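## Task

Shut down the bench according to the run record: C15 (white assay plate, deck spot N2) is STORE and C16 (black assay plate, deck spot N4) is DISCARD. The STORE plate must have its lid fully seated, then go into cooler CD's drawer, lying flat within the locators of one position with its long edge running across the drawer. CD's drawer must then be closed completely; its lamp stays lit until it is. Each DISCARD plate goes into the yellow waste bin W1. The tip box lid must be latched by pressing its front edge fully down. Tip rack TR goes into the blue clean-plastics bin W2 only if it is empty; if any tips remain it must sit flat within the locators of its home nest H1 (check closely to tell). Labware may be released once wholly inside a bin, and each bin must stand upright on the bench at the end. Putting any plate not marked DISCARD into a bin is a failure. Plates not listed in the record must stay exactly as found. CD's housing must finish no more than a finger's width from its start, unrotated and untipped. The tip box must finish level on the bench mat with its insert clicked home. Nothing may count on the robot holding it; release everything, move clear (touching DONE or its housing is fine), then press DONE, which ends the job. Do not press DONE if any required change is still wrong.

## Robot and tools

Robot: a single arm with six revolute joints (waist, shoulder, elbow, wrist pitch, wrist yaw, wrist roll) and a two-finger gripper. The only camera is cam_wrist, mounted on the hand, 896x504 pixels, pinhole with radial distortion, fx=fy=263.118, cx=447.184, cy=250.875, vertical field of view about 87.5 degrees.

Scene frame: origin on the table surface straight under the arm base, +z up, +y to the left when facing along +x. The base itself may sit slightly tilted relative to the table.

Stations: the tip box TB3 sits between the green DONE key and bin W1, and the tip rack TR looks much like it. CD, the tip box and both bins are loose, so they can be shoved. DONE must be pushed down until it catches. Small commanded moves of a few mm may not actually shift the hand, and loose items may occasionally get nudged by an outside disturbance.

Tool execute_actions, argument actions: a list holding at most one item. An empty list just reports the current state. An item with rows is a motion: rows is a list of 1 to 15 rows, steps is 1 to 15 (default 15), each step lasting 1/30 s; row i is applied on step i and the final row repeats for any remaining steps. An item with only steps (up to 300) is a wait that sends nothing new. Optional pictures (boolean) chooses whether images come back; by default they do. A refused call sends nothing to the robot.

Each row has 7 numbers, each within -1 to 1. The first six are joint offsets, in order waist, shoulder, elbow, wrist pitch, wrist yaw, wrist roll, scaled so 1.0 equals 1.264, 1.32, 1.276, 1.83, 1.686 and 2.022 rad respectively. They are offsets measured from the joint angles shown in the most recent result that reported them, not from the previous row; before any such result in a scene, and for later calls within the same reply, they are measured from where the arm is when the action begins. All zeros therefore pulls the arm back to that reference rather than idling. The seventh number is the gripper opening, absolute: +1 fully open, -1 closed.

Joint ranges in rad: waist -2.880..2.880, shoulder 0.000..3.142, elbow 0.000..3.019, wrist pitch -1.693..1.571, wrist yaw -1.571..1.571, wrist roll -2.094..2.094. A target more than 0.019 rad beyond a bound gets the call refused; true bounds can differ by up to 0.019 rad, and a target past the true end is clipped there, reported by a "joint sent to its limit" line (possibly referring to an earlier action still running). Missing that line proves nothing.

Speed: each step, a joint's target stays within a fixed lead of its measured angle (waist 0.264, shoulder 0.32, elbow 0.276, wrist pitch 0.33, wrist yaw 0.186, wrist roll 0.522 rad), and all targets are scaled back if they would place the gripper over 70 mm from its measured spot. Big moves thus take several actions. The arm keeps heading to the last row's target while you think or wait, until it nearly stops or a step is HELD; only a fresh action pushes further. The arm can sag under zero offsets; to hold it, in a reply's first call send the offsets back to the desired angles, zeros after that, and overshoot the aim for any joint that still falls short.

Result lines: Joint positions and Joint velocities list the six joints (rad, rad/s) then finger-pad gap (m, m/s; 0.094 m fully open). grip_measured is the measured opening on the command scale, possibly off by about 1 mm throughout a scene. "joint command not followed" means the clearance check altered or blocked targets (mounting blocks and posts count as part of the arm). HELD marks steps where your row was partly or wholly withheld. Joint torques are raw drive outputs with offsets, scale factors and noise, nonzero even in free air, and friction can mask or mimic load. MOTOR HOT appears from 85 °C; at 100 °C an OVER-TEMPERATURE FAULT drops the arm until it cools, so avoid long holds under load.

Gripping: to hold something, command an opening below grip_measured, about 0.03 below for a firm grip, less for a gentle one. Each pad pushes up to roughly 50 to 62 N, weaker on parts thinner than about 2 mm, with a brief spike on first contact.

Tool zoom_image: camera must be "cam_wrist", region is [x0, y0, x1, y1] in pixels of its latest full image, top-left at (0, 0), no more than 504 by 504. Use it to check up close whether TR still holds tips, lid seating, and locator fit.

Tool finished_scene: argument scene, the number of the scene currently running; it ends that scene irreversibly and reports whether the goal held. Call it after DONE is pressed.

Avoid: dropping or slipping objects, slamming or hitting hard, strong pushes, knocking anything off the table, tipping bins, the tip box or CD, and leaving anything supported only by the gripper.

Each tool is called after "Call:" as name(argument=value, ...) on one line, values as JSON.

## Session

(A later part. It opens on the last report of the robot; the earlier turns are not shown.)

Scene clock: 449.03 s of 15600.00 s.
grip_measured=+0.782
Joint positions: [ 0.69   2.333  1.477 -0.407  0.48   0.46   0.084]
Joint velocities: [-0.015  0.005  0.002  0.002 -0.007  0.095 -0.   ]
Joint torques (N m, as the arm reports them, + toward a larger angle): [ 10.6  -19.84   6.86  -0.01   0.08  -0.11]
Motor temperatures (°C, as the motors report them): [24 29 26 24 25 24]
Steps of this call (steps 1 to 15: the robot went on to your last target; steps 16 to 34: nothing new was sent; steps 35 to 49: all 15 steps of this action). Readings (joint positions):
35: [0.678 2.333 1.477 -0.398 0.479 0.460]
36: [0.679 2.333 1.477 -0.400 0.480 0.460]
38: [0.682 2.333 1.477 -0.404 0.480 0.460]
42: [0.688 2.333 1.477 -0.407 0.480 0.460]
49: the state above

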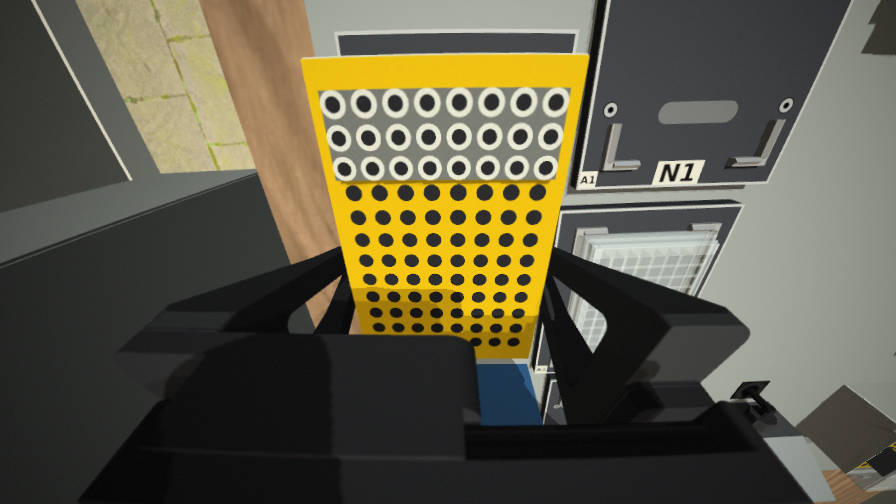

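Call:
execute_actions(actions=[{"rows":[[0,0,0.015,0,0.013,0.008,0.745]],"steps":8}])

Call:
execute_actions(actions=[{"rows":[[-0.011,0.032,0.02,0.013,0,0,0.745]]}])

Scene clock: 451.23 s of 15600.00 s.
grip_measured=+0.782
Joint positions: [ 0.69   2.333  1.477 -0.407  0.499  0.463  0.084]
Joint velocities: [-0.015 -0.005 -0.012 -0.002 -0.007 -0.007 -0.   ]
Joint torques (N m, as the arm reports them, + toward a larger angle): [ 10.64 -21.27   6.67   0.16   0.18   0.06]
Motor temperatures (°C, as the motors report them): [24 29 26 24 25 24]
Steps of this call (steps 1 to 15: the robot went on to your last target; steps 16 to 58: nothing new was sent; steps 59 to 66: all 8 steps of this action). Readings (joint positions):
59: [0.690 2.333 1.477 -0.407 0.489 0.460]
60: [0.690 2.333 1.477 -0.407 0.495 0.461]
62: [0.690 2.333 1.477 -0.407 0.499 0.462]
66: the state above

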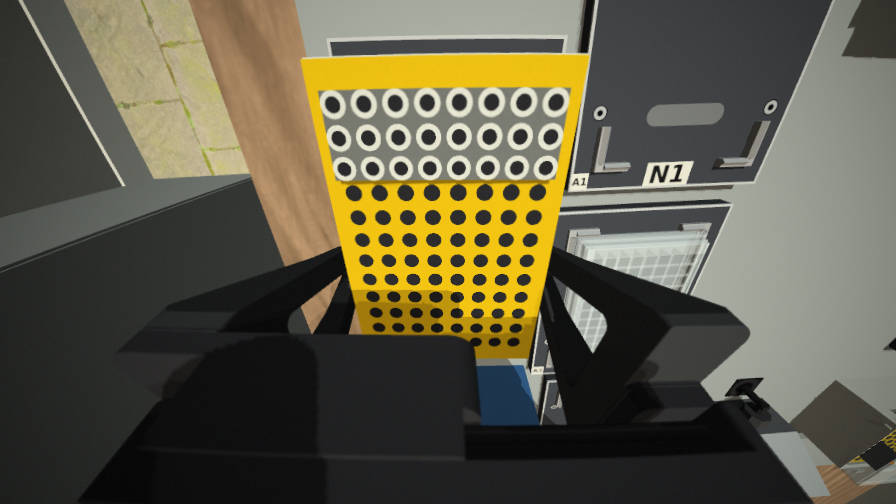

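Scene clock: 451.73 s of 15600.00 s.
grip_measured=+0.782
Joint positions: [ 0.687  2.345  1.478 -0.39   0.5    0.463  0.084]
Joint velocities: [-0.005 -0.005 -0.017 -0.012  0.051 -0.022  0.001]
Joint torques (N m, as the arm reports them, + toward a larger angle): [  9.33 -18.42   7.19   0.29   0.04  -0.02]
Motor temperatures (°C, as the motors report them): [24 29 26 24 25 24]
Steps of this call (steps 1 to 15: all 15 steps of this action). Readings (joint positions):
1: [0.690 2.334 1.477 -0.405 0.499 0.463]
2: [0.690 2.335 1.477 -0.401 0.499 0.463]
4: [0.689 2.340 1.477 -0.396 0.499 0.463]
8: [0.687 2.344 1.478 -0.391 0.500 0.463]
15: the state above

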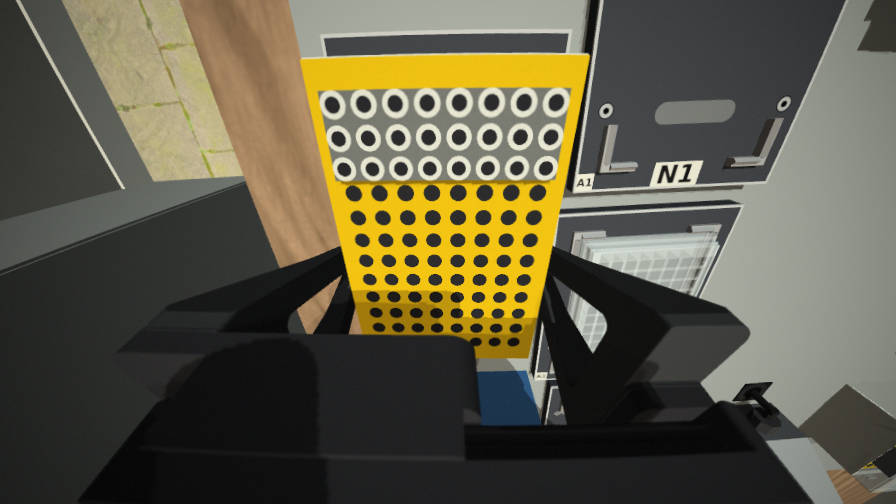

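Call:
execute_actions(actions=[{"rows":[[-0.011,0.036,0.025,0.012,-0.003,0,0.745]]}])

Scene clock: 453.77 s of 15600.00 s.
grip_measured=+0.782
Joint positions: [ 0.683  2.356  1.481 -0.377  0.498  0.46   0.084]
Joint velocities: [-0.005  0.015  0.002 -0.022  0.037 -0.037 -0.001]
Joint torques (N m, as the arm reports them, + toward a larger angle): [  8.97 -17.61   7.44   0.32   0.02  -0.1 ]
Motor temperatures (°C, as the motors report them): [24 29 26 24 25 24]
Steps of this call (steps 1 to 15: the robot went on to your last target; steps 16 to 46: nothing new was sent; steps 47 to 61: all 15 steps of this action). Readings (joint positions):
47: [0.687 2.346 1.478 -0.388 0.499 0.463]
48: [0.686 2.348 1.478 -0.385 0.499 0.463]
50: [0.685 2.353 1.479 -0.380 0.499 0.462]
54: [0.683 2.356 1.481 -0.377 0.498 0.460]
61: the state above

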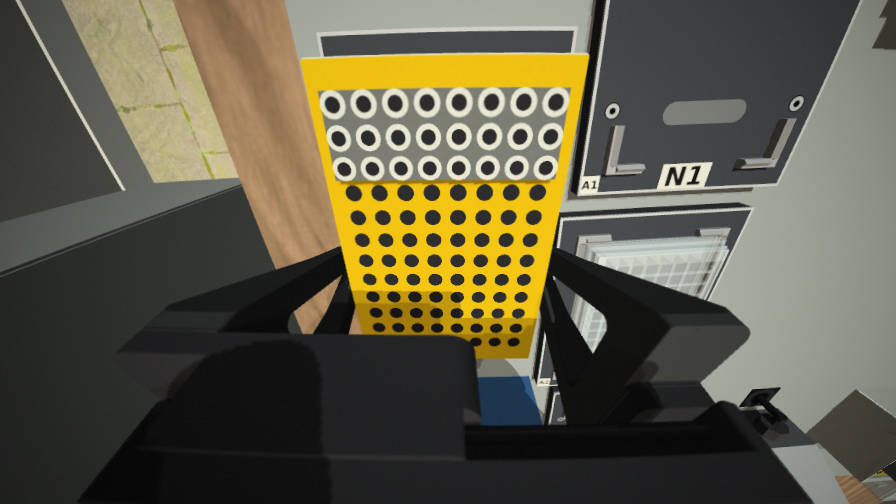

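In; release and lift carefully.

Call:
execute_actions(actions=[{"rows":[[0,0,0,0,0,0,0.8],[0,0,0,0,0,0,0.85],[0,0,0,0,0,0,1]],"steps":10}])

Call:
execute_actions(actions=[{"rows":[[0.015,-0.03,0,-0.005,0,0,1],[0.018,-0.035,-0.005,-0.008,0,0,1],[0.02,-0.04,-0.01,-0.01,0,0,1],[0.023,-0.05,-0.012,-0.015,0,0,1],[0.027,-0.06,-0.015,-0.02,0,0,1],[0.03,-0.07,-0.018,-0.027,0,0,1]]}])

Call:
execute_actions(actions=[{"rows":[[0,-0.04,-0.01,-0.01,0,0,1],[0,-0.06,-0.02,-0.02,0,0,1],[0,-0.08,-0.03,-0.03,0,0,1],[0,-0.1,-0.04,-0.04,0,0,1],[0,-0.12,-0.06,-0.04,0,0,1],[0,-0.15,-0.08,-0.04,0,0,1]]}])

Scene clock: 459.10 s of 15600.00 s.
grip_measured=+0.999
Joint positions: [ 0.683  2.356  1.481 -0.377  0.498  0.46   0.094]
Joint velocities: [-0.005 -0.015  0.007 -0.002  0.037 -0.007  0.   ]
Joint torques (N m, as the arm reports them, + toward a larger angle): [  9.77 -21.43   4.78   0.02   0.07  -0.06]
Motor temperatures (°C, as the motors report them): [24 29 27 24 25 24]
Steps of this call (steps 1 to 15: the robot went on to your last target; steps 16 to 90: nothing new was sent; then 2.00 s passed at rest; steps 91 to 100: all 10 steps of this action). Readings (joint positions):
91: [0.683 2.356 1.481 -0.377 0.498 0.460]
92: [0.683 2.356 1.481 -0.377 0.498 0.460]
94: [0.683 2.356 1.481 -0.377 0.498 0.460]
98: [0.683 2.356 1.481 -0.377 0.498 0.460]
100: the state above

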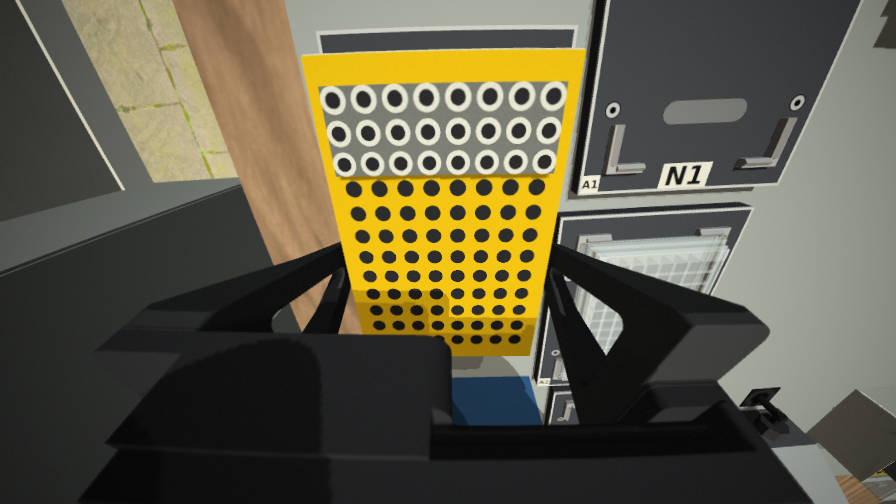

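Scene clock: 459.60 s of 15600.00 s.
grip_measured=+0.999
Joint positions: [ 0.715  2.283  1.462 -0.418  0.498  0.46   0.094]
Joint velocities: [ 0.005 -0.054 -0.007  0.002 -0.066 -0.051 -0.   ]
Joint torques (N m, as the arm reports them, + toward a larger angle): [ 10.83 -21.34   5.14  -0.37   0.08  -0.09]
Motor temperatures (°C, as the motors report them): [24 29 26 24 25 24]
Steps of this call (steps 1 to 15: all 15 steps of this action). Readings (joint positions):
1: [0.684 2.356 1.481 -0.377 0.498 0.460]
2: [0.684 2.355 1.481 -0.378 0.498 0.460]
4: [0.686 2.350 1.478 -0.385 0.498 0.460]
8: [0.698 2.320 1.463 -0.414 0.498 0.460]
15: the state above

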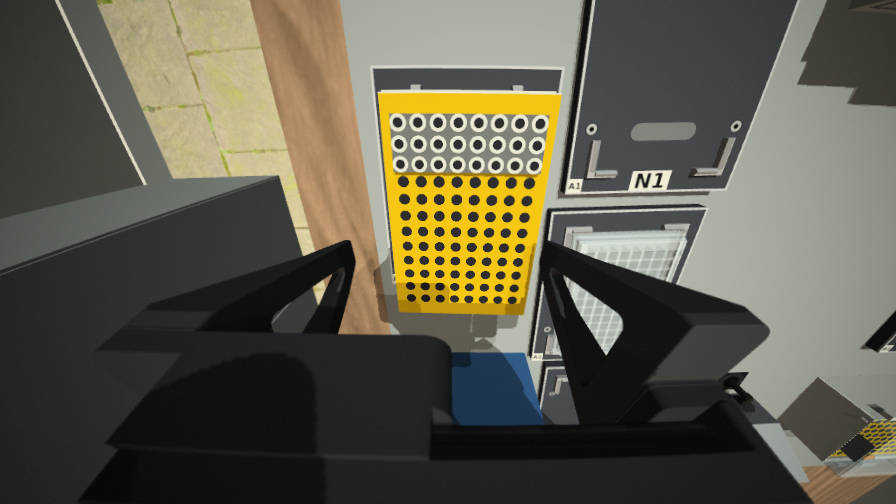

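Scene clock: 460.10 s of 15600.00 s.
grip_measured=+0.999
Joint positions: [ 0.715  2.078  1.357 -0.489  0.498  0.46   0.094]
Joint velocities: [-0.005 -0.024  0.012 -0.002 -0.051 -0.007 -0.001]
Joint torques (N m, as the arm reports them, + toward a larger angle): [  9.17 -19.09   6.56   0.11   0.08  -0.06]
Motor temperatures (°C, as the motors report them): [24 29 26 24 25 24]
Steps of this call (steps 1 to 15: all 15 steps of this action). Readings (joint positions):
1: [0.715 2.281 1.461 -0.419 0.498 0.460]
2: [0.715 2.277 1.458 -0.425 0.498 0.460]
4: [0.715 2.254 1.438 -0.450 0.498 0.460]
8: [0.715 2.160 1.364 -0.484 0.498 0.460]
15: the state above

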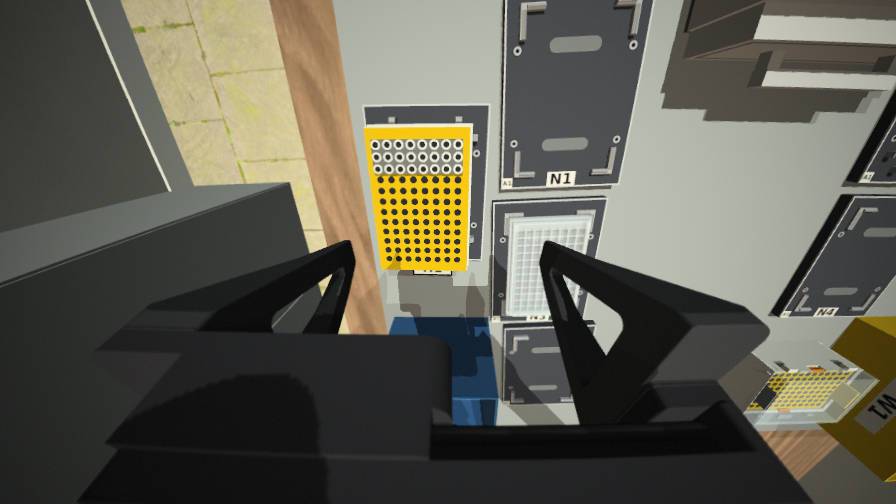

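Call:
execute_actions(actions=[{"rows":[[0,-0.2,-0.1,-0.1,0,0,1],[0,-0.3,-0.2,-0.15,0,0,1],[0,-0.4,-0.3,-0.15,0,0,1],[0,-0.5,-0.4,-0.2,-0.1,-0.1,0],[-0.2,-0.6,-0.5,-0.2,-0.1,-0.1,-1],[-0.45,-0.65,-0.6,-0.15,-0.14,-0.27,-1]]}], pictures=false)

Call:
execute_actions(actions=[{"steps":30}])

Scene clock: 474.67 s of 15600.00 s.
grip_measured=-0.997
Joint positions: [ 0.398  1.537  0.787 -0.718  0.278  0.149  0.   ]
Joint velocities: [-1.363 -1.363 -1.116 -0.085 -0.168 -0.667 -0.001]
Joint torques (N m, as the arm reports them, + toward a larger angle): [  4.84 -16.13   3.71  -0.55  -0.09  -0.16]
Motor temperatures (°C, as the motors report them): [24 29 26 24 25 24]
Steps of this call (steps 1 to 15: the robot went on to your last target; steps 16 to 90: nothing new was sent; then 11.07 s passed at rest; steps 91 to 105: all 15 steps of this action). Readings (joint positions):
91: [0.715 2.069 1.349 -0.504 0.497 0.460]
92: [0.715 2.048 1.321 -0.536 0.497 0.460]
94: [0.714 1.974 1.231 -0.609 0.458 0.446]
98: [0.660 1.824 1.065 -0.687 0.339 0.331]
105: the state above

Scene clock: 475.67 s of 15600.00 s.
grip_measured=-0.997
Joint positions: [ 0.141  1.201  0.591 -0.762  0.264 -0.074  0.   ]
Joint velocities: [ 0.015 -0.005 -0.007  0.002  0.022 -0.066 -0.   ]
Joint torques (N m, as the arm reports them, + toward a larger angle): [ 2.79 -9.07  5.06 -0.34 -0.1  -0.24]
Motor temperatures (°C, as the motors report them): [24 29 26 24 25 24]
Steps of this call (steps 1 to 30: the robot went on to your last target). Readings (joint positions):
1: [0.349 1.489 0.748 -0.723 0.274 0.127]
2: [0.298 1.437 0.710 -0.728 0.271 0.102]
4: [0.192 1.323 0.640 -0.741 0.268 0.043]
8: [0.110 1.192 0.592 -0.762 0.268 -0.024]
30: the state above
The arm was judged still, so your last target was given up. Only a new action makes it travel on or press farther. Fingers that are still opening or closing keep moving.

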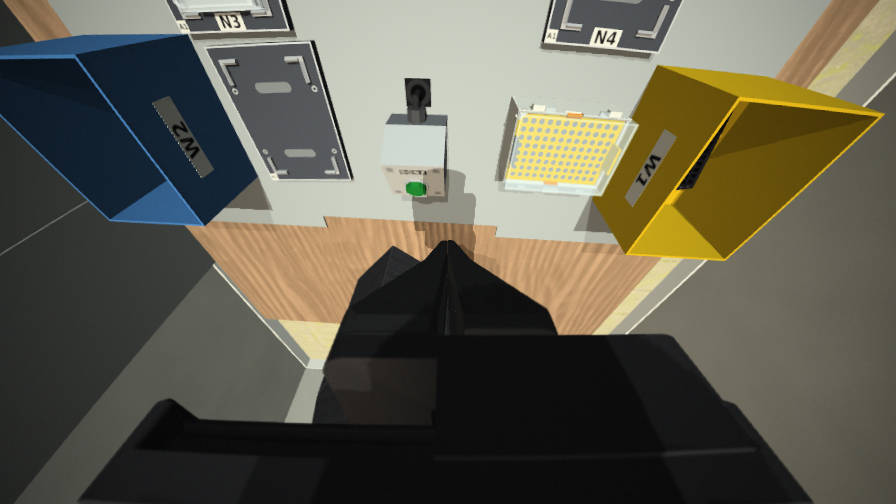

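Call:
execute_actions(actions=[{"rows":[[0.05,0.05,-0.1,0.2,0.03,0.04,-1],[0.1,0.1,-0.15,0.3,0.05,0.06,-1],[0.165,0.2,-0.22,0.4,0.057,0.08,-1],[0.165,0.26,-0.225,0.46,0.057,0.08,-1]]}], pictures=false)

Call:
execute_actions(actions=[{"steps":20}])

Call:
zoom_image(camera="cam_wrist", region=[500,0,896,300])

Scene clock: 482.40 s of 15600.00 s.
grip_measured=-0.997
Joint positions: [0.357 1.571 0.295 0.059 0.357 0.065 0.   ]
Joint velocities: [-0.015 -0.093  0.071  0.183 -0.037  0.095  0.   ]
Joint torques (N m, as the arm reports them, + toward a larger angle): [  2.58 -10.92   0.77   0.24   0.04   0.03]
Motor temperatures (°C, as the motors report them): [24 28 26 24 25 24]
Steps of this call (steps 1 to 90: nothing new was sent; then 3.23 s passed at rest; steps 91 to 105: all 15 steps of this action). Readings (joint positions):
91: [0.146 1.202 0.572 -0.696 0.291 -0.063]
92: [0.161 1.210 0.538 -0.586 0.320 -0.047]
94: [0.211 1.258 0.478 -0.459 0.339 -0.025]
98: [0.322 1.467 0.347 -0.119 0.354 0.024]
105: the state above

Scene clock: 483.07 s of 15600.00 s.
grip_measured=-0.997
Joint positions: [0.357 1.563 0.3   0.07  0.357 0.076 0.   ]
Joint velocities: [-0.005 -0.005 -0.007 -0.012 -0.037  0.007  0.   ]
Joint torques (N m, as the arm reports them, + toward a larger angle): [  3.37 -10.8    0.74   0.39   0.09   0.1 ]
Motor temperatures (°C, as the motors report them): [24 28 26 24 25 24]
Steps of this call (steps 1 to 20: the robot went on to your last target). Readings (joint positions):
1: [0.357 1.568 0.297 0.063 0.357 0.067]
2: [0.357 1.566 0.298 0.066 0.357 0.069]
4: [0.357 1.563 0.300 0.069 0.357 0.071]
8: [0.357 1.563 0.300 0.070 0.357 0.074]
20: the state above

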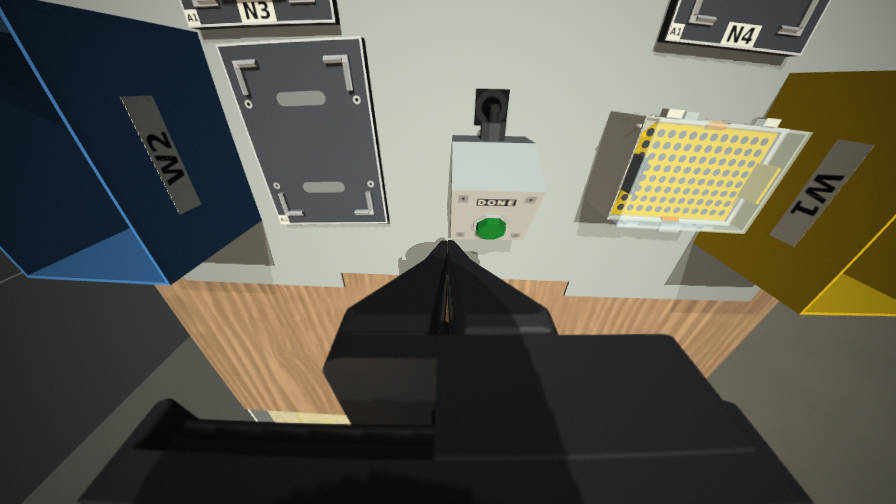

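Region (500, 0, 896, 300) of cam_wrist's 896x504 image, scaled by 1.273, with more detail than that image has; it fills the top 382 rows of this view, and the rest is white.

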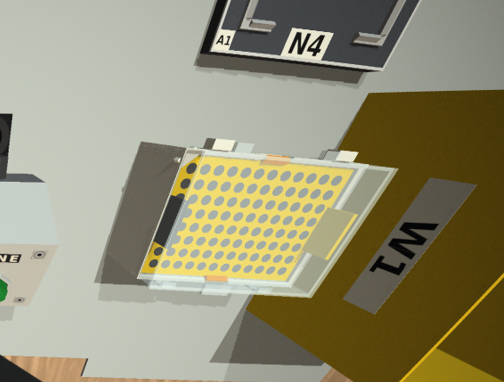

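Call:
execute_actions(actions=[{"rows":[[-0.07,0.03,-0.02,0.04,-0.02,-0.04,-1],[-0.14,0.06,-0.04,0.08,-0.04,-0.08,-1],[-0.2,0.1,-0.06,0.14,-0.06,-0.115,-1],[-0.2,0.17,-0.06,0.215,-0.06,-0.115,-1]]}], pictures=false)

Call:
execute_actions(actions=[{"steps":15}])

Scene clock: 488.07 s of 15600.00 s.
grip_measured=-0.997
Joint positions: [ 0.097  1.799  0.239  0.45   0.259 -0.134  0.   ]
Joint velocities: [-0.005 -0.005 -0.007  0.066 -0.066 -0.051 -0.   ]
Joint torques (N m, as the arm reports them, + toward a larger angle): [  3.13 -10.6   -4.55   0.48  -0.04  -0.2 ]
Motor temperatures (°C, as the motors report them): [24 28 26 24 25 24]
Steps of this call (steps 1 to 15: the robot went on to your last target; steps 16 to 90: nothing new was sent; then 1.50 s passed at rest; steps 91 to 105: all 15 steps of this action). Readings (joint positions):
91: [0.349 1.564 0.297 0.083 0.339 0.064]
92: [0.322 1.572 0.290 0.119 0.309 0.038]
94: [0.212 1.625 0.265 0.268 0.265 -0.027]
98: [0.079 1.783 0.254 0.430 0.263 -0.094]
105: the state above

Scene clock: 488.57 s of 15600.00 s.
grip_measured=-0.997
Joint positions: [ 0.097  1.799  0.239  0.451  0.259 -0.144  0.   ]
Joint velocities: [-0.005  0.015  0.002 -0.022  0.037 -0.022  0.   ]
Joint torques (N m, as the arm reports them, + toward a larger angle): [  3.58 -10.78  -4.39   0.38  -0.03  -0.25]
Motor temperatures (°C, as the motors report them): [24 28 26 24 25 24]
Steps of this call (steps 1 to 15: the robot went on to your last target). Readings (joint positions):
1: [0.097 1.799 0.239 0.450 0.259 -0.136]
2: [0.097 1.799 0.239 0.450 0.259 -0.138]
4: [0.097 1.799 0.239 0.451 0.259 -0.141]
8: [0.097 1.799 0.239 0.451 0.259 -0.143]
15: the state above
The arm was judged still, so your last target was given up. Only a new action makes it travel on or press farther. Fingers that are still opening or closing keep moving.

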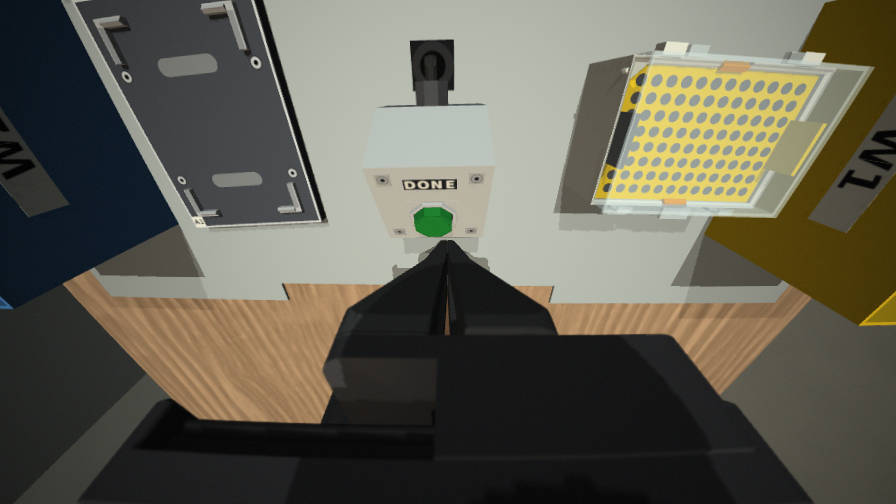

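Call:
execute_actions(actions=[{"rows":[[0.01,0.03,0.01,0.02,0,0,-1],[0.02,0.06,0.02,0.04,0,0,-1],[0.02,0.09,0.03,0.06,0,0,-1],[0.02,0.13,0.03,0.075,-0.01,0,-1]]}])

Scene clock: 492.03 s of 15600.00 s.
grip_measured=-0.997
Joint positions: [ 0.114  1.972  0.279  0.577  0.244 -0.145  0.   ]
Joint velocities: [ 0.005 -0.005 -0.002  0.022  0.022  0.051 -0.001]
Joint torques (N m, as the arm reports them, + toward a larger angle): [  3.97 -10.53  -4.24   0.21  -0.06  -0.1 ]
Motor temperatures (°C, as the motors report them): [24 27 26 24 25 24]
Steps of this call (steps 1 to 89: nothing new was sent; steps 90 to 104: all 15 steps of this action). Readings (joint positions):
90: [0.097 1.801 0.239 0.456 0.259 -0.145]
91: [0.098 1.809 0.240 0.471 0.259 -0.145]
93: [0.105 1.855 0.253 0.524 0.252 -0.145]
97: [0.114 1.962 0.279 0.573 0.244 -0.145]
104: the state above

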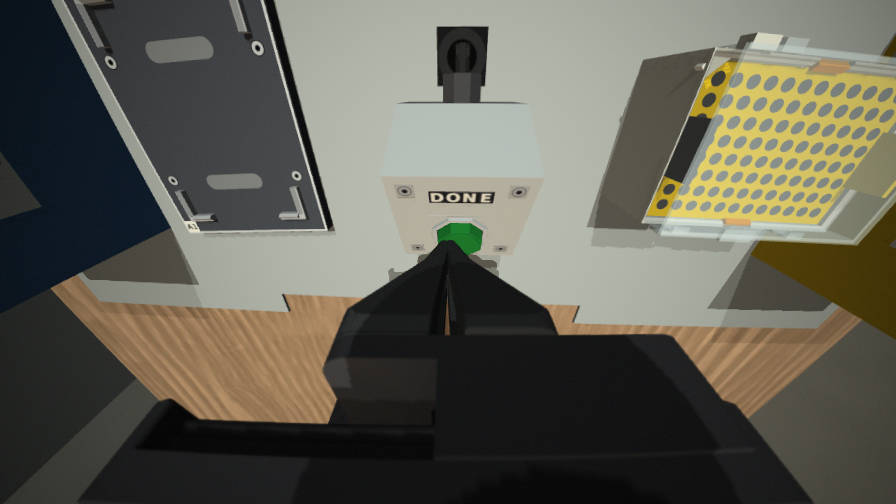

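Call:
execute_actions(actions=[{"rows":[[-0.03,0.02,0,0.01,0,0,-1],[-0.045,0.04,0,0.03,0,0,-1],[-0.045,0.08,0,0.05,0,0,-1]]}])

Scene clock: 494.13 s of 15600.00 s.
grip_measured=-0.997
Joint positions: [ 0.059  2.071  0.28   0.656  0.244 -0.145  0.   ]
Joint velocities: [ 0.015 -0.024 -0.022  0.022 -0.007 -0.022 -0.001]
Joint torques (N m, as the arm reports them, + toward a larger angle): [ 2.93 -9.12 -5.4   0.24  0.02 -0.07]
Motor temperatures (°C, as the motors report them): [24 27 26 24 25 24]
Steps of this call (steps 1 to 15: the robot went on to your last target; steps 16 to 48: nothing new was sent; steps 49 to 63: all 15 steps of this action). Readings (joint positions):
49: [0.112 1.972 0.279 0.578 0.244 -0.145]
50: [0.104 1.976 0.279 0.588 0.244 -0.145]
52: [0.080 2.006 0.280 0.633 0.244 -0.145]
56: [0.059 2.066 0.280 0.653 0.244 -0.145]
63: the state above

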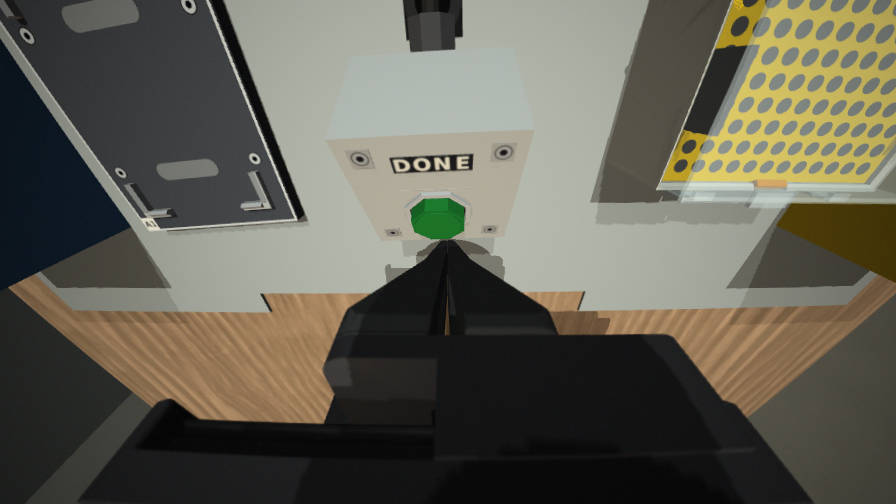

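Call:
execute_actions(actions=[{"rows":[[0,0,0.03,0.01,0,0,-1],[0,0,0.04,0.02,0,0,-1],[0,0.02,0.045,0.02,0,0,-1],[0,0.04,0.045,0.025,0,0,-1]]}])

Scene clock: 495.77 s of 15600.00 s.
grip_measured=-0.998
Joint positions: [ 0.059  2.075  0.297  0.663  0.244 -0.145  0.   ]
Joint velocities: [-0.005  0.005 -0.007 -0.002 -0.037 -0.11  -0.   ]
Joint torques (N m, as the arm reports them, + toward a larger angle): no reading
Motor temperatures (°C, as the motors report them): [23 27 26 24 25 24]
The task's run ended inside this call: 12 steps that you had sent did not run.
Steps of this call (steps 1 to 15: the robot went on to your last target; steps 16 to 46: nothing new was sent; steps 47 to 49: the first 3 steps of this action). Readings (joint positions):
47: [0.059 2.071 0.283 0.657 0.244 -0.145]
48: [0.059 2.071 0.289 0.659 0.244 -0.145]
49: [0.059 2.072 0.296 0.660 0.244 -0.145]
The task's run has ended: the event that ends the task has happened. This ends this scene only. If you have not yet called finished_scene for this scene, call it to go on to the next scene.

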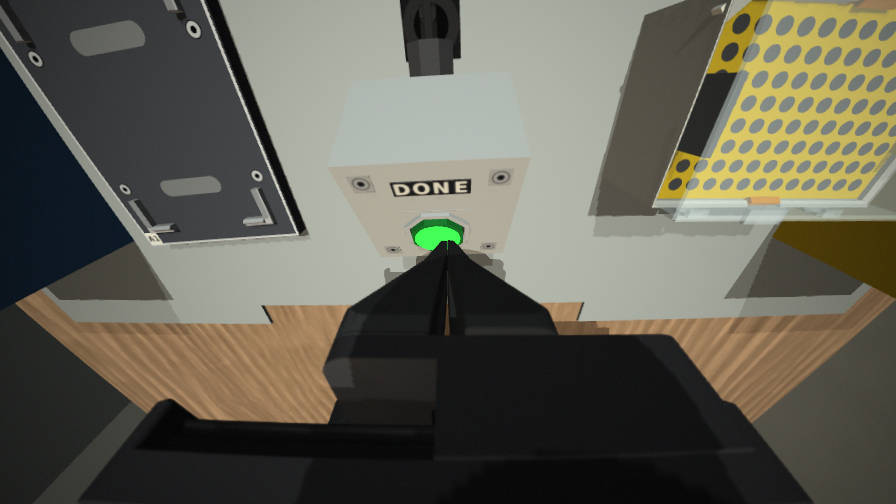

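Call:
finished_scene(scene=1)

The scene is finished: the task was done.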